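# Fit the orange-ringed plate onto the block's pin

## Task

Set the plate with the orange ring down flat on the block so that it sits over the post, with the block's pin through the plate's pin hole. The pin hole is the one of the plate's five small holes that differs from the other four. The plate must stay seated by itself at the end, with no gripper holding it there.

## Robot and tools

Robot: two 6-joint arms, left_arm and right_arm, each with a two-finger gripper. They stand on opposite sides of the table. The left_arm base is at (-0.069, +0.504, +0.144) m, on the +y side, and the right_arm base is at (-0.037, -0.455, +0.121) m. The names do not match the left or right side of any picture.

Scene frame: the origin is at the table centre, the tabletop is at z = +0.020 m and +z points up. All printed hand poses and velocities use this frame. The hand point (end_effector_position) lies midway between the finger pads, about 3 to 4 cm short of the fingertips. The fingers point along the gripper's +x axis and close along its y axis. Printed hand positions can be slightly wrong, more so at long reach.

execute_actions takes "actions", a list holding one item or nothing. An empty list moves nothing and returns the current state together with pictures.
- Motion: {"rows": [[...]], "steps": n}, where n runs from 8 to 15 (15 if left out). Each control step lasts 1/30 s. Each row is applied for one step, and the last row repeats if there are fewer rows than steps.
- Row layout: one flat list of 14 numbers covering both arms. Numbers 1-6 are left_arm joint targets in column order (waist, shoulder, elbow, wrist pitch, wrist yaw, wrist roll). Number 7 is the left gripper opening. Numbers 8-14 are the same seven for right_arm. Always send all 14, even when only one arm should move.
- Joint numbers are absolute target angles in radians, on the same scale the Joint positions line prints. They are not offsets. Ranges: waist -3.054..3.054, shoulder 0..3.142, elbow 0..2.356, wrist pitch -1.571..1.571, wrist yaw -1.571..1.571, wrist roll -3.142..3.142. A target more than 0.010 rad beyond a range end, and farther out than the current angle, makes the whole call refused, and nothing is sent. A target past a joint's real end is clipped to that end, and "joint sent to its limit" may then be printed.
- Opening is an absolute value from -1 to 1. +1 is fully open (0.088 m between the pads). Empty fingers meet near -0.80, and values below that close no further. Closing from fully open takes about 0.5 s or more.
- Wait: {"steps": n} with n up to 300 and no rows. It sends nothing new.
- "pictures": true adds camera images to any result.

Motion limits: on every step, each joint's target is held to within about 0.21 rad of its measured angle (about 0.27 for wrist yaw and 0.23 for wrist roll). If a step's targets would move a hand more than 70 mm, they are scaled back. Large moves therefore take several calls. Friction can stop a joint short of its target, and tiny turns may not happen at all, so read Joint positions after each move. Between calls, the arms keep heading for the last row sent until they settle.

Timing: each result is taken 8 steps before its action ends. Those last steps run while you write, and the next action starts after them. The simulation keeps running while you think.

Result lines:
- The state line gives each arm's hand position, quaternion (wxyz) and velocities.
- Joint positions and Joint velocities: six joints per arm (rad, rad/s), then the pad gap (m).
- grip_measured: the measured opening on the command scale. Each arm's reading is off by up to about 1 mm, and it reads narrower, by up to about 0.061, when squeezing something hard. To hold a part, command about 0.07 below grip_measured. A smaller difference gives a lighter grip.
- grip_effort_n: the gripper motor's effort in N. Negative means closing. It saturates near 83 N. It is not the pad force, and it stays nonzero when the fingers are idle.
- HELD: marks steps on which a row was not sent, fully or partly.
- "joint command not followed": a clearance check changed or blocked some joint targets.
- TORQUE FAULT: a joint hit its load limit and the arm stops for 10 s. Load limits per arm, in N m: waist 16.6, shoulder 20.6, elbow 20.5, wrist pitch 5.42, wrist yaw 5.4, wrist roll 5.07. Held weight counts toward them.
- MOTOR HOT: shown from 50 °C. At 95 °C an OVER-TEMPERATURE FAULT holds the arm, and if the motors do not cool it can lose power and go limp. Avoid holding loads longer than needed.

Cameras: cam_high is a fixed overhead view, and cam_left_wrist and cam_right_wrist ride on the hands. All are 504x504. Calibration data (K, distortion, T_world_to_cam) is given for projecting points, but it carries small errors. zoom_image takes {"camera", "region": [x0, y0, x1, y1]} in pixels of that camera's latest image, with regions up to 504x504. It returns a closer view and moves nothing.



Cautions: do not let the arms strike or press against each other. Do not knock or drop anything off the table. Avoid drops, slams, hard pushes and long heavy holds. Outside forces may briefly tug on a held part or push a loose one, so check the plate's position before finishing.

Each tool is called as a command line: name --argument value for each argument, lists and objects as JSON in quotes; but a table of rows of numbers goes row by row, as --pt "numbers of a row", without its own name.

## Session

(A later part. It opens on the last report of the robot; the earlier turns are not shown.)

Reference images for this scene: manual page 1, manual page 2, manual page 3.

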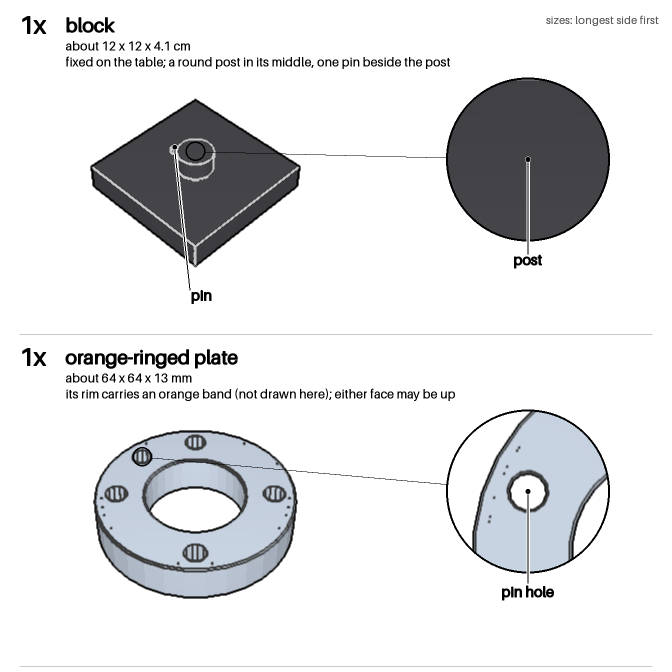

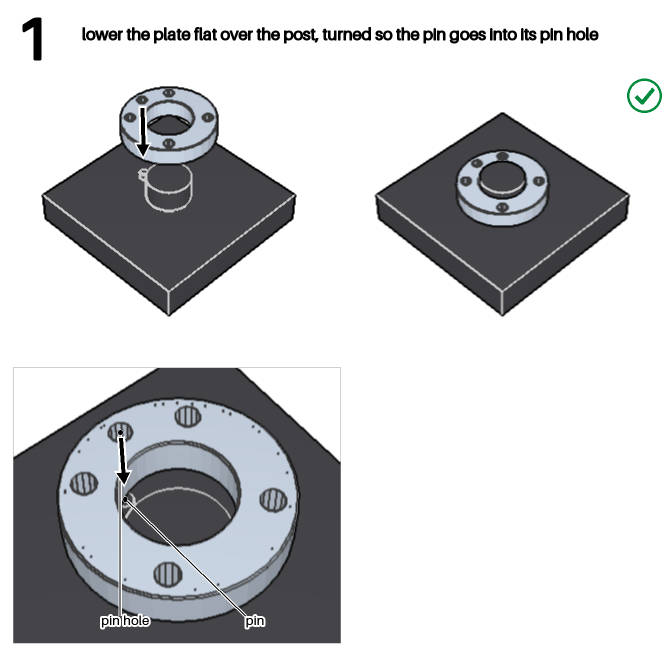

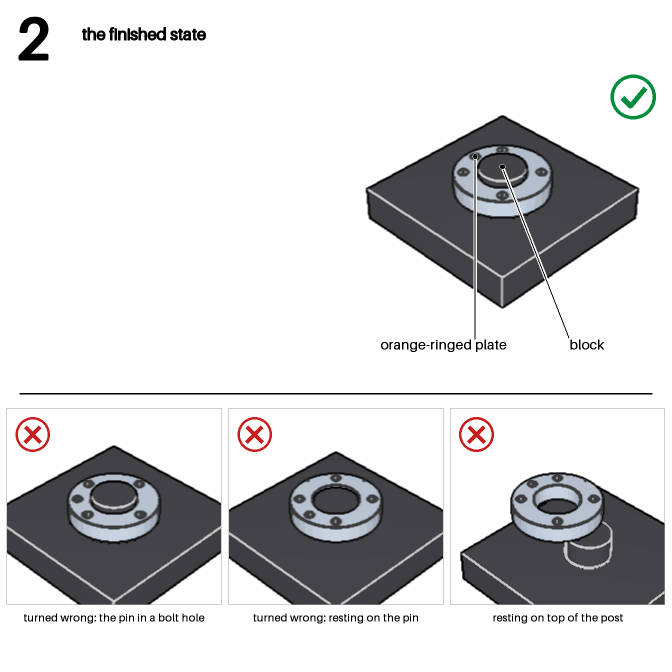

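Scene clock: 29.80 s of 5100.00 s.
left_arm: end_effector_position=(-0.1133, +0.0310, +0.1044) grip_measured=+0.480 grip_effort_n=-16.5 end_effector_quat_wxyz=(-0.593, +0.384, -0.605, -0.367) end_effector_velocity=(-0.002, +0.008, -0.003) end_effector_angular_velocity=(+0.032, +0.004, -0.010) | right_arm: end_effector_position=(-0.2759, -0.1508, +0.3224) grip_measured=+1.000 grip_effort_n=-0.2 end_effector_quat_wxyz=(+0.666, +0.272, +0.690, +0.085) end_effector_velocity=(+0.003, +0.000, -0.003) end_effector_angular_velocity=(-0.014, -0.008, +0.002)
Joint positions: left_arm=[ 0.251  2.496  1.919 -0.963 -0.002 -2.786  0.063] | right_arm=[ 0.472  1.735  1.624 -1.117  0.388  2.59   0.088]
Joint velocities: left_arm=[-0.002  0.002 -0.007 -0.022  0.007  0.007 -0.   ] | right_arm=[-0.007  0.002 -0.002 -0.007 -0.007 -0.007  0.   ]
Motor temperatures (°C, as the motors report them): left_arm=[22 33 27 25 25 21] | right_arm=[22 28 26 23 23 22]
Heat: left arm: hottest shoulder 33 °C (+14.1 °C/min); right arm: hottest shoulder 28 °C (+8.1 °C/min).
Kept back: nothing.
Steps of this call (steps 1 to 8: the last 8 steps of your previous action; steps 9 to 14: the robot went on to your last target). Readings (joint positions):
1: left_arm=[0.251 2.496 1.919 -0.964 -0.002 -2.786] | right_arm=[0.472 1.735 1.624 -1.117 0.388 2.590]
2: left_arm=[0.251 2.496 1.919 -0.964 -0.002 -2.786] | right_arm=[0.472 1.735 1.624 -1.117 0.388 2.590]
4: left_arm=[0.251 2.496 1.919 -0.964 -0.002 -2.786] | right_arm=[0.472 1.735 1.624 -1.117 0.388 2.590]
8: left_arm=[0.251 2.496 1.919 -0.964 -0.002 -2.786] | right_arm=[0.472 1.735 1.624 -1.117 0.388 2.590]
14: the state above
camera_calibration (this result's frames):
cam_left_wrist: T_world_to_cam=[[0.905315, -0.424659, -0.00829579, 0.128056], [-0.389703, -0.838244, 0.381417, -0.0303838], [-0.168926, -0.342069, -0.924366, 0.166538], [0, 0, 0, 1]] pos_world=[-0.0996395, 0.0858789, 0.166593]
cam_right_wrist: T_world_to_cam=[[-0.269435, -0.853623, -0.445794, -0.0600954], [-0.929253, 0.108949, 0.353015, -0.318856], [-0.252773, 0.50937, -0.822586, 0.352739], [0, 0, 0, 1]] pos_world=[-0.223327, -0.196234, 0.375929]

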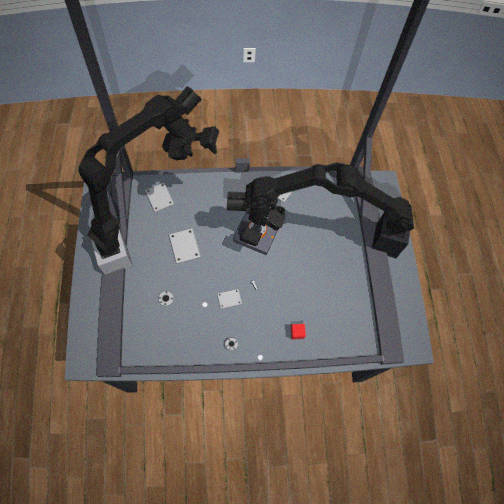

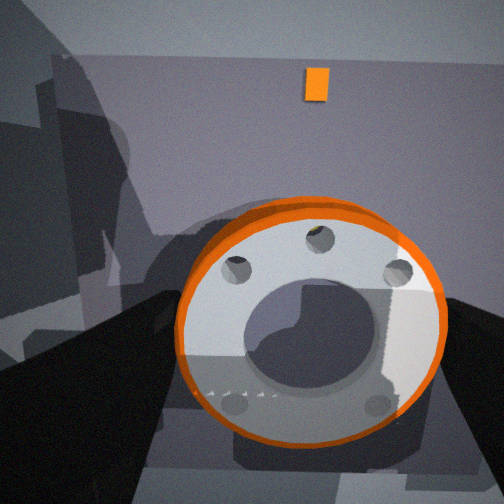

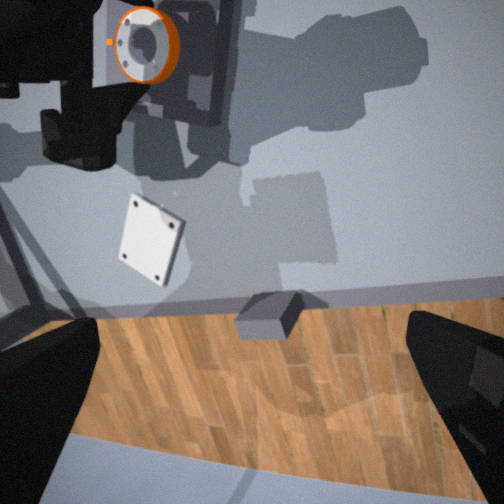

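execute_actions --actions '[{"rows": [[0.25,2.505,1.915,-0.963,0,-2.786,0.484, 0.472,1.735,1.624,-1.117,0.388,2.59,1],[0.25,2.505,1.915,-0.963,0,-2.786,0.487, 0.472,1.735,1.624,-1.117,0.388,2.59,1],[0.25,2.505,1.915,-0.963,0,-2.786,0.49, 0.472,1.735,1.624,-1.117,0.388,2.59,1],[0.25,2.505,1.915,-0.963,0,-2.786,0.492, 0.472,1.735,1.624,-1.117,0.388,2.59,1]], "steps": 10}]'

execute_actions --actions '[{"steps": 12}]' --pictures true

zoom_image --camera "cam_left_wrist" --region '[220, 200, 420, 400]'

Scene clock: 30.73 s of 5100.00 s.
left_arm: end_effector_position=(-0.1133, +0.0310, +0.1044) grip_measured=+0.483 grip_effort_n=-11.9 end_effector_quat_wxyz=(-0.593, +0.384, -0.605, -0.367) end_effector_velocity=(+0.003, +0.004, -0.001) end_effector_angular_velocity=(+0.021, -0.010, -0.005) | right_arm: end_effector_position=(-0.2759, -0.1508, +0.3224) grip_measured=+1.000 grip_effort_n=-0.2 end_effector_quat_wxyz=(+0.666, +0.272, +0.690, +0.085) end_effector_velocity=(+0.002, -0.002, -0.001) end_effector_angular_velocity=(-0.010, -0.004, +0.006)
Joint positions: left_arm=[ 0.251  2.496  1.919 -0.963 -0.002 -2.786  0.063] | right_arm=[ 0.472  1.735  1.624 -1.117  0.388  2.59   0.088]
Joint velocities: left_arm=[ 0.002  0.002  0.002 -0.022 -0.007  0.007  0.003] | right_arm=[-0.002 -0.007 -0.007 -0.007 -0.007 -0.007  0.   ]
Motor temperatures (°C, as the motors report them): left_arm=[22 33 27 25 25 21] | right_arm=[22 28 26 23 23 22]
Heat: left arm: hottest shoulder 33 °C (+13.7 °C/min); right arm: hottest shoulder 28 °C (+7.8 °C/min).
Steps of this call (steps 1 to 15: the robot went on to your last target; steps 16 to 26: nothing new was sent; steps 27 to 28: the first 2 steps of this action). Readings (joint positions):
27: left_arm=[0.251 2.496 1.919 -0.963 -0.002 -2.786] | right_arm=[0.472 1.735 1.624 -1.117 0.388 2.590]
28: the state above

Scene clock: 31.13 s of 5100.00 s.
left_arm: end_effector_position=(-0.1133, +0.0310, +0.1044) grip_measured=+0.492 grip_effort_n=0.2 end_effector_quat_wxyz=(-0.593, +0.384, -0.605, -0.367) end_effector_velocity=(+0.000, +0.002, +0.000) end_effector_angular_velocity=(+0.007, -0.008, +0.005) | right_arm: end_effector_position=(-0.2759, -0.1508, +0.3224) grip_measured=+1.000 grip_effort_n=-0.2 end_effector_quat_wxyz=(+0.666, +0.272, +0.690, +0.085) end_effector_velocity=(+0.002, +0.001, -0.001) end_effector_angular_velocity=(-0.010, -0.004, +0.002)
Joint positions: left_arm=[ 0.251  2.496  1.919 -0.963 -0.002 -2.786  0.063] | right_arm=[ 0.472  1.735  1.624 -1.117  0.388  2.59   0.088]
Joint velocities: left_arm=[-0.002 -0.002 -0.002 -0.007 -0.007 -0.007 -0.   ] | right_arm=[-0.007  0.002  0.002 -0.007 -0.007 -0.007  0.   ]
Motor temperatures (°C, as the motors report them): left_arm=[22 33 27 25 25 21] | right_arm=[22 28 26 23 23 22]
Heat: left arm: hottest shoulder 33 °C (+13.5 °C/min); right arm: hottest shoulder 28 °C (+7.7 °C/min).
Kept back: nothing.
Steps of this call (steps 1 to 8: the last 8 steps of your previous action; steps 9 to 12: the robot went on to your last target). Readings (joint positions):
1: left_arm=[0.251 2.496 1.919 -0.963 -0.002 -2.786] | right_arm=[0.472 1.735 1.624 -1.117 0.388 2.590]
2: left_arm=[0.251 2.496 1.919 -0.963 -0.002 -2.786] | right_arm=[0.472 1.735 1.624 -1.117 0.388 2.590]
4: left_arm=[0.251 2.496 1.919 -0.963 -0.002 -2.786] | right_arm=[0.472 1.735 1.624 -1.117 0.388 2.590]
8: left_arm=[0.251 2.496 1.919 -0.963 -0.002 -2.786] | right_arm=[0.472 1.735 1.624 -1.117 0.388 2.590]
12: the state above
camera_calibration (this result's frames):
cam_left_wrist: T_world_to_cam=[[0.905315, -0.424659, -0.00829579, 0.128056], [-0.389703, -0.838244, 0.381417, -0.0303838], [-0.168926, -0.342069, -0.924366, 0.166538], [0, 0, 0, 1]] pos_world=[-0.0996395, 0.0858789, 0.166593]
cam_right_wrist: T_world_to_cam=[[-0.269435, -0.853623, -0.445794, -0.0600954], [-0.929253, 0.108949, 0.353015, -0.318856], [-0.252773, 0.50937, -0.822586, 0.352739], [0, 0, 0, 1]] pos_world=[-0.223327, -0.196234, 0.375929]

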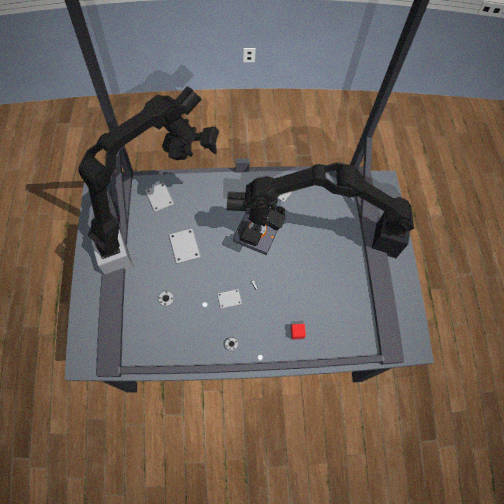

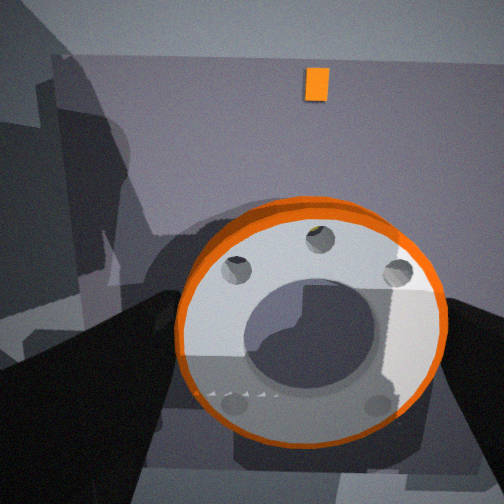

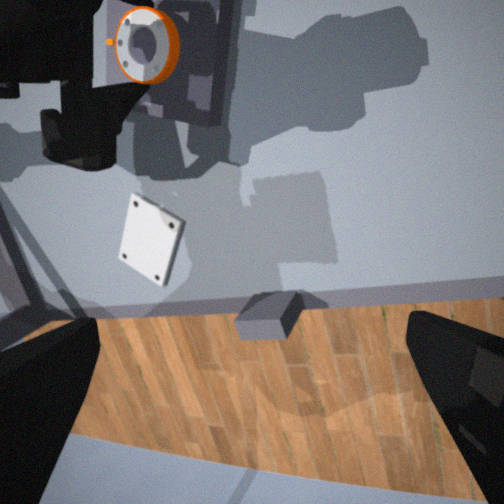

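Region (220, 200, 420, 400) of cam_left_wrist's 504x504 image, scaled by 2.520, with more detail than that image has.

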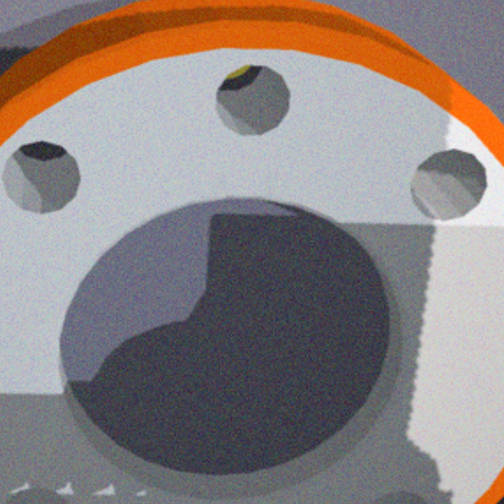

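execute_actions --actions '[{"rows": [[0.25,2.505,1.915,-0.963,0,-2.786,0.495, 0.472,1.735,1.624,-1.117,0.388,2.59,1],[0.25,2.505,1.915,-0.963,0,-2.786,0.498, 0.472,1.735,1.624,-1.117,0.388,2.59,1],[0.25,2.505,1.915,-0.963,0,-2.786,0.501, 0.472,1.735,1.624,-1.117,0.388,2.59,1],[0.25,2.505,1.915,-0.963,0,-2.786,0.504, 0.472,1.735,1.624,-1.117,0.388,2.59,1],[0.25,2.505,1.915,-0.963,0,-2.786,0.507, 0.472,1.735,1.624,-1.117,0.388,2.59,1]], "steps": 10}]'

execute_actions --actions '[{"steps": 12}]' --pictures true

zoom_image --camera "cam_left_wrist" --region '[170, 170, 450, 450]'

Scene clock: 31.67 s of 5100.00 s.
left_arm: end_effector_position=(-0.1133, +0.0310, +0.1044) grip_measured=+0.493 grip_effort_n=2.6 end_effector_quat_wxyz=(-0.593, +0.384, -0.605, -0.367) end_effector_velocity=(+0.000, +0.005, +0.000) end_effector_angular_velocity=(+0.021, -0.010, -0.010) | right_arm: end_effector_position=(-0.2759, -0.1508, +0.3224) grip_measured=+1.000 grip_effort_n=-0.7 end_effector_quat_wxyz=(+0.666, +0.272, +0.690, +0.085) end_effector_velocity=(-0.000, +0.000, -0.003) end_effector_angular_velocity=(-0.007, -0.001, +0.006)
Joint positions: left_arm=[ 0.251  2.496  1.919 -0.963 -0.002 -2.786  0.063] | right_arm=[ 0.472  1.735  1.624 -1.117  0.388  2.59   0.088]
Joint velocities: left_arm=[-0.002 -0.002 -0.002 -0.022 -0.007  0.007  0.002] | right_arm=[-0.002  0.002 -0.007  0.007 -0.007 -0.007  0.   ]
Motor temperatures (°C, as the motors report them): left_arm=[22 33 27 25 25 21] | right_arm=[22 28 26 23 23 22]
Heat: left arm: hottest shoulder 33 °C (+13.3 °C/min); right arm: hottest shoulder 28 °C (+7.6 °C/min).
Steps of this call (steps 1 to 14: the robot went on to your last target; steps 15 to 16: the first 2 steps of this action). Readings (joint positions):
15: left_arm=[0.251 2.496 1.919 -0.963 -0.002 -2.786] | right_arm=[0.472 1.735 1.624 -1.117 0.388 2.590]
16: the state above

Scene clock: 32.07 s of 5100.00 s.
left_arm: end_effector_position=(-0.1134, +0.0309, +0.1044) grip_measured=+0.505 grip_effort_n=12.8 end_effector_quat_wxyz=(-0.593, +0.384, -0.605, -0.367) end_effector_velocity=(+0.000, +0.001, +0.003) end_effector_angular_velocity=(+0.002, -0.007, +0.020) | right_arm: end_effector_position=(-0.2759, -0.1508, +0.3224) grip_measured=+1.000 grip_effort_n=-0.2 end_effector_quat_wxyz=(+0.666, +0.272, +0.690, +0.085) end_effector_velocity=(+0.004, -0.004, -0.003) end_effector_angular_velocity=(-0.024, -0.018, +0.006)
Joint positions: left_arm=[ 0.251  2.496  1.919 -0.963 -0.002 -2.786  0.064] | right_arm=[ 0.472  1.735  1.624 -1.117  0.388  2.59   0.088]
Joint velocities: left_arm=[-0.002 -0.007 -0.002 -0.007 -0.007 -0.022  0.   ] | right_arm=[-0.002 -0.002 -0.007 -0.022 -0.007 -0.007  0.   ]
Motor temperatures (°C, as the motors report them): left_arm=[22 33 27 25 25 21] | right_arm=[22 28 26 23 23 22]
Heat: left arm: hottest shoulder 33 °C (+13.1 °C/min); right arm: hottest shoulder 28 °C (+7.5 °C/min).
Kept back: nothing.
Steps of this call (steps 1 to 8: the last 8 steps of your previous action; steps 9 to 12: the robot went on to your last target). Readings (joint positions):
1: left_arm=[0.251 2.496 1.919 -0.963 -0.002 -2.786] | right_arm=[0.472 1.735 1.624 -1.117 0.388 2.590]
2: left_arm=[0.251 2.496 1.919 -0.963 -0.002 -2.786] | right_arm=[0.472 1.735 1.624 -1.117 0.388 2.590]
4: left_arm=[0.251 2.496 1.919 -0.963 -0.002 -2.786] | right_arm=[0.472 1.735 1.624 -1.117 0.388 2.590]
8: left_arm=[0.251 2.496 1.919 -0.963 -0.002 -2.786] | right_arm=[0.472 1.735 1.624 -1.117 0.388 2.590]
12: the state above
camera_calibration (this result's frames):
cam_left_wrist: T_world_to_cam=[[0.905315, -0.424662, -0.00816727, 0.128015], [-0.389689, -0.838099, 0.381749, -0.0304948], [-0.168959, -0.34242, -0.92423, 0.166503], [0, 0, 0, 1]] pos_world=[-0.0996451, 0.0858197, 0.166574]
cam_right_wrist: T_world_to_cam=[[-0.269435, -0.853623, -0.445794, -0.0600954], [-0.929253, 0.108949, 0.353015, -0.318856], [-0.252773, 0.50937, -0.822586, 0.352739], [0, 0, 0, 1]] pos_world=[-0.223327, -0.196234, 0.375929]

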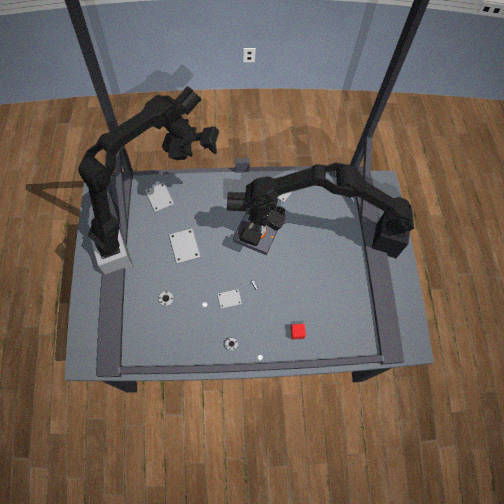

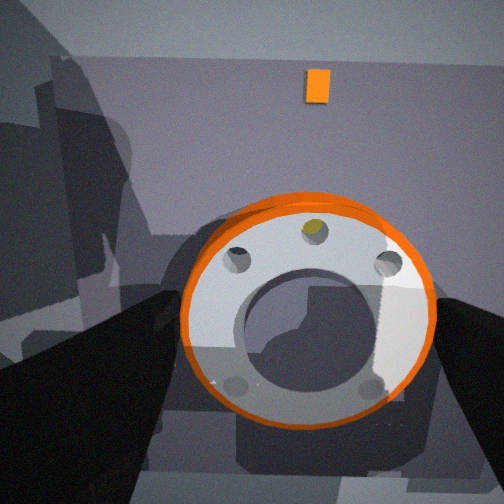

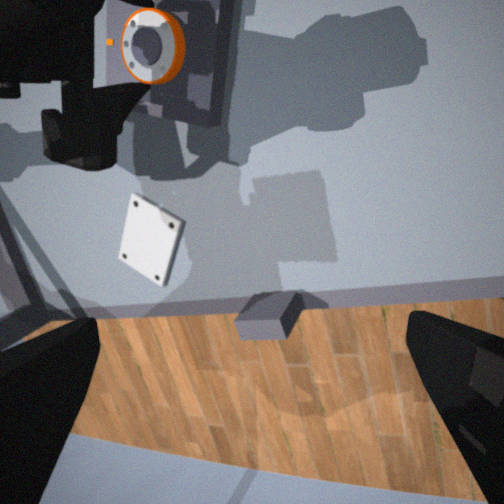

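Region (170, 170, 450, 450) of cam_left_wrist's 504x504 image, scaled by 1.800, with more detail than that image has.

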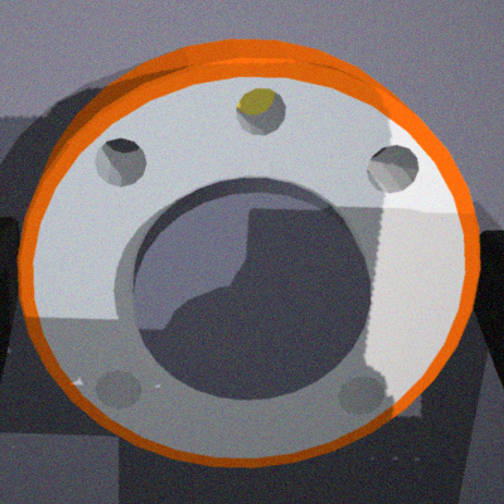

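It slid down onto the pin. Open and lift.

execute_actions --actions '[{"rows": [[0.251,2.496,1.919,-0.963,0,-2.786,0.7, 0.472,1.735,1.624,-1.117,0.388,2.59,1],[0.251,2.496,1.919,-0.963,0,-2.786,0.9, 0.472,1.735,1.624,-1.117,0.388,2.59,1],[0.251,2.496,1.919,-0.963,0,-2.786,0.9, 0.472,1.735,1.624,-1.117,0.388,2.59,1],[0.251,2.496,1.919,-0.963,0,-2.786,0.9, 0.472,1.735,1.624,-1.117,0.388,2.59,1],[0.251,2.48,1.925,-0.975,0,-2.786,0.9, 0.472,1.735,1.624,-1.117,0.388,2.59,1],[0.251,2.47,1.935,-0.99,0,-2.786,0.9, 0.472,1.735,1.624,-1.117,0.388,2.59,1],[0.251,2.46,1.945,-1.01,0,-2.786,0.9, 0.472,1.735,1.624,-1.117,0.388,2.59,1],[0.251,2.45,1.955,-1.03,0,-2.786,0.9, 0.472,1.735,1.624,-1.117,0.388,2.59,1],[0.251,2.44,1.965,-1.05,0,-2.786,0.9, 0.472,1.735,1.624,-1.117,0.388,2.59,1]], "steps": 12}]'

execute_actions --actions '[{"steps": 14}]' --pictures true

zoom_image --camera "cam_right_wrist" --region '[100, 0, 200, 100]'

Scene clock: 33.03 s of 5100.00 s.
left_arm: end_effector_position=(-0.1134, +0.0309, +0.1044) grip_measured=+0.762 grip_effort_n=12.8 end_effector_quat_wxyz=(-0.593, +0.384, -0.605, -0.367) end_effector_velocity=(-0.002, -0.001, +0.001) end_effector_angular_velocity=(-0.008, -0.006, +0.015) | right_arm: end_effector_position=(-0.2759, -0.1508, +0.3224) grip_measured=+1.000 grip_effort_n=-0.7 end_effector_quat_wxyz=(+0.666, +0.272, +0.690, +0.085) end_effector_velocity=(+0.001, +0.002, +0.001) end_effector_angular_velocity=(+0.010, -0.003, +0.001)
Joint positions: left_arm=[ 0.251  2.496  1.919 -0.963 -0.002 -2.786  0.076] | right_arm=[ 0.472  1.735  1.624 -1.117  0.388  2.59   0.088]
Joint velocities: left_arm=[-0.007 -0.002 -0.002  0.007 -0.007 -0.022  0.071] | right_arm=[-0.002 -0.002 -0.002  0.007  0.007 -0.007  0.   ]
Motor temperatures (°C, as the motors report them): left_arm=[22 33 27 25 25 21] | right_arm=[22 29 26 23 23 22]
Heat: left arm: hottest shoulder 33 °C (+12.7 °C/min); right arm: hottest shoulder 29 °C (+9.1 °C/min).
Steps of this call (steps 1 to 15: the robot went on to your last target; steps 16 to 25: nothing new was sent; steps 26 to 29: the first 4 steps of this action). Readings (joint positions):
26: left_arm=[0.251 2.496 1.919 -0.963 -0.002 -2.786] | right_arm=[0.472 1.735 1.624 -1.117 0.388 2.590]
27: left_arm=[0.251 2.496 1.919 -0.963 -0.002 -2.786] | right_arm=[0.472 1.735 1.624 -1.117 0.388 2.590]
29: the state above

Scene clock: 33.50 s of 5100.00 s.
left_arm: end_effector_position=(-0.1134, +0.0301, +0.1371) grip_measured=+0.897 grip_effort_n=12.8 end_effector_quat_wxyz=(-0.591, +0.387, -0.607, -0.364) end_effector_velocity=(+0.001, +0.006, +0.004) end_effector_angular_velocity=(+0.026, -0.010, -0.009) | right_arm: end_effector_position=(-0.2759, -0.1508, +0.3224) grip_measured=+1.000 grip_effort_n=-0.7 end_effector_quat_wxyz=(+0.666, +0.272, +0.690, +0.085) end_effector_velocity=(-0.000, +0.000, +0.002) end_effector_angular_velocity=(+0.003, +0.010, +0.006)
Joint positions: left_arm=[ 0.251  2.447  1.962 -1.046 -0.002 -2.786  0.083] | right_arm=[ 0.472  1.735  1.624 -1.117  0.388  2.59   0.088]
Joint velocities: left_arm=[-0.002 -0.007  0.002 -0.037 -0.007  0.007  0.   ] | right_arm=[-0.002 -0.007 -0.002  0.007 -0.007 -0.007  0.   ]
Motor temperatures (°C, as the motors report them): left_arm=[22 34 27 25 25 21] | right_arm=[22 29 26 23 23 22]
Heat: left arm: hottest shoulder 34 °C (+14.3 °C/min); right arm: hottest shoulder 29 °C (+9.0 °C/min).
Kept back: nothing.
Steps of this call (steps 1 to 8: the last 8 steps of your previous action; steps 9 to 14: the robot went on to your last target). Readings (joint positions):
1: left_arm=[0.251 2.496 1.919 -0.963 -0.002 -2.786] | right_arm=[0.472 1.735 1.624 -1.117 0.388 2.590]
2: left_arm=[0.251 2.496 1.920 -0.969 -0.002 -2.786] | right_arm=[0.472 1.735 1.624 -1.117 0.388 2.590]
4: left_arm=[0.251 2.493 1.927 -0.992 -0.002 -2.786] | right_arm=[0.472 1.735 1.624 -1.117 0.388 2.590]
8: left_arm=[0.251 2.469 1.949 -1.034 -0.002 -2.786] | right_arm=[0.472 1.735 1.624 -1.117 0.388 2.590]
14: the state above
camera_calibration (this result's frames):
cam_left_wrist: T_world_to_cam=[[0.905309, -0.424726, -0.00482551, 0.127547], [-0.389326, -0.834287, 0.390372, -0.0449708], [-0.169827, -0.351528, -0.920645, 0.196154], [0, 0, 0, 1]] pos_world=[-0.0996653, 0.0856074, 0.198759]
cam_right_wrist: T_world_to_cam=[[-0.269435, -0.853623, -0.445794, -0.0600954], [-0.929253, 0.108949, 0.353015, -0.318856], [-0.252773, 0.50937, -0.822586, 0.352739], [0, 0, 0, 1]] pos_world=[-0.223327, -0.196234, 0.375929]

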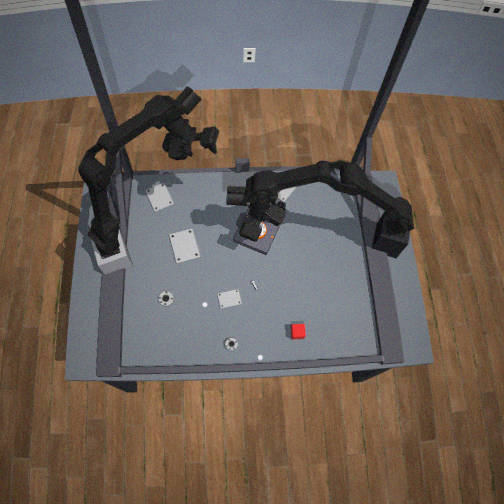

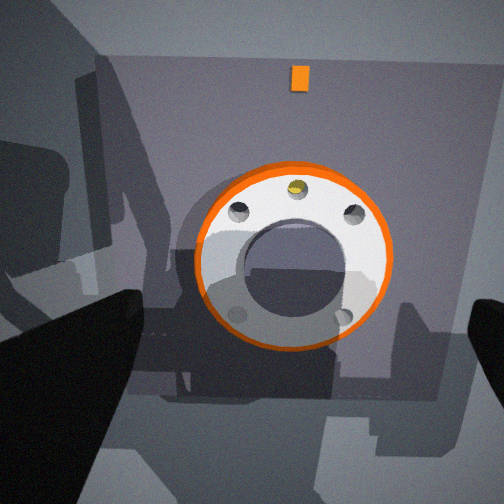

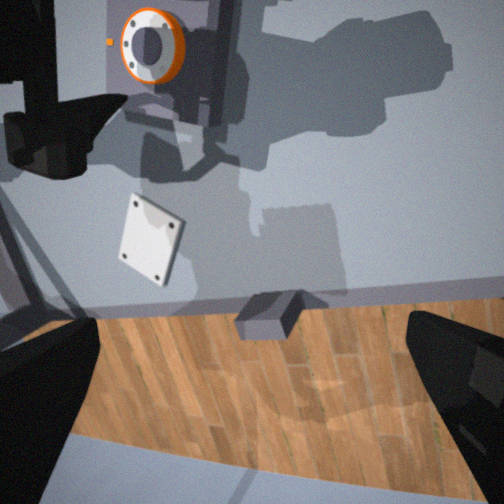

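Region (100, 0, 200, 100) of cam_right_wrist's 504x504 image, scaled by 5.040, with more detail than that image has.

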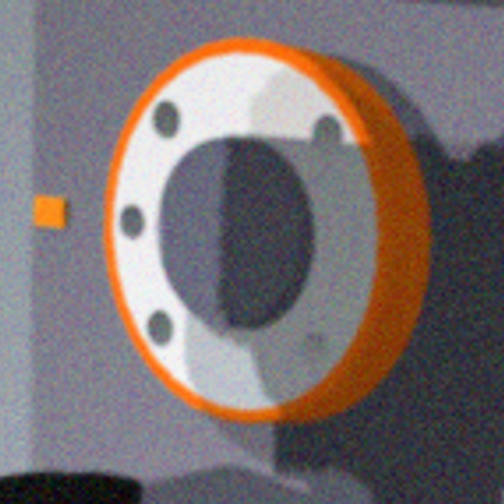

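finished_scene --scene 2

The scene is finished: the task was done.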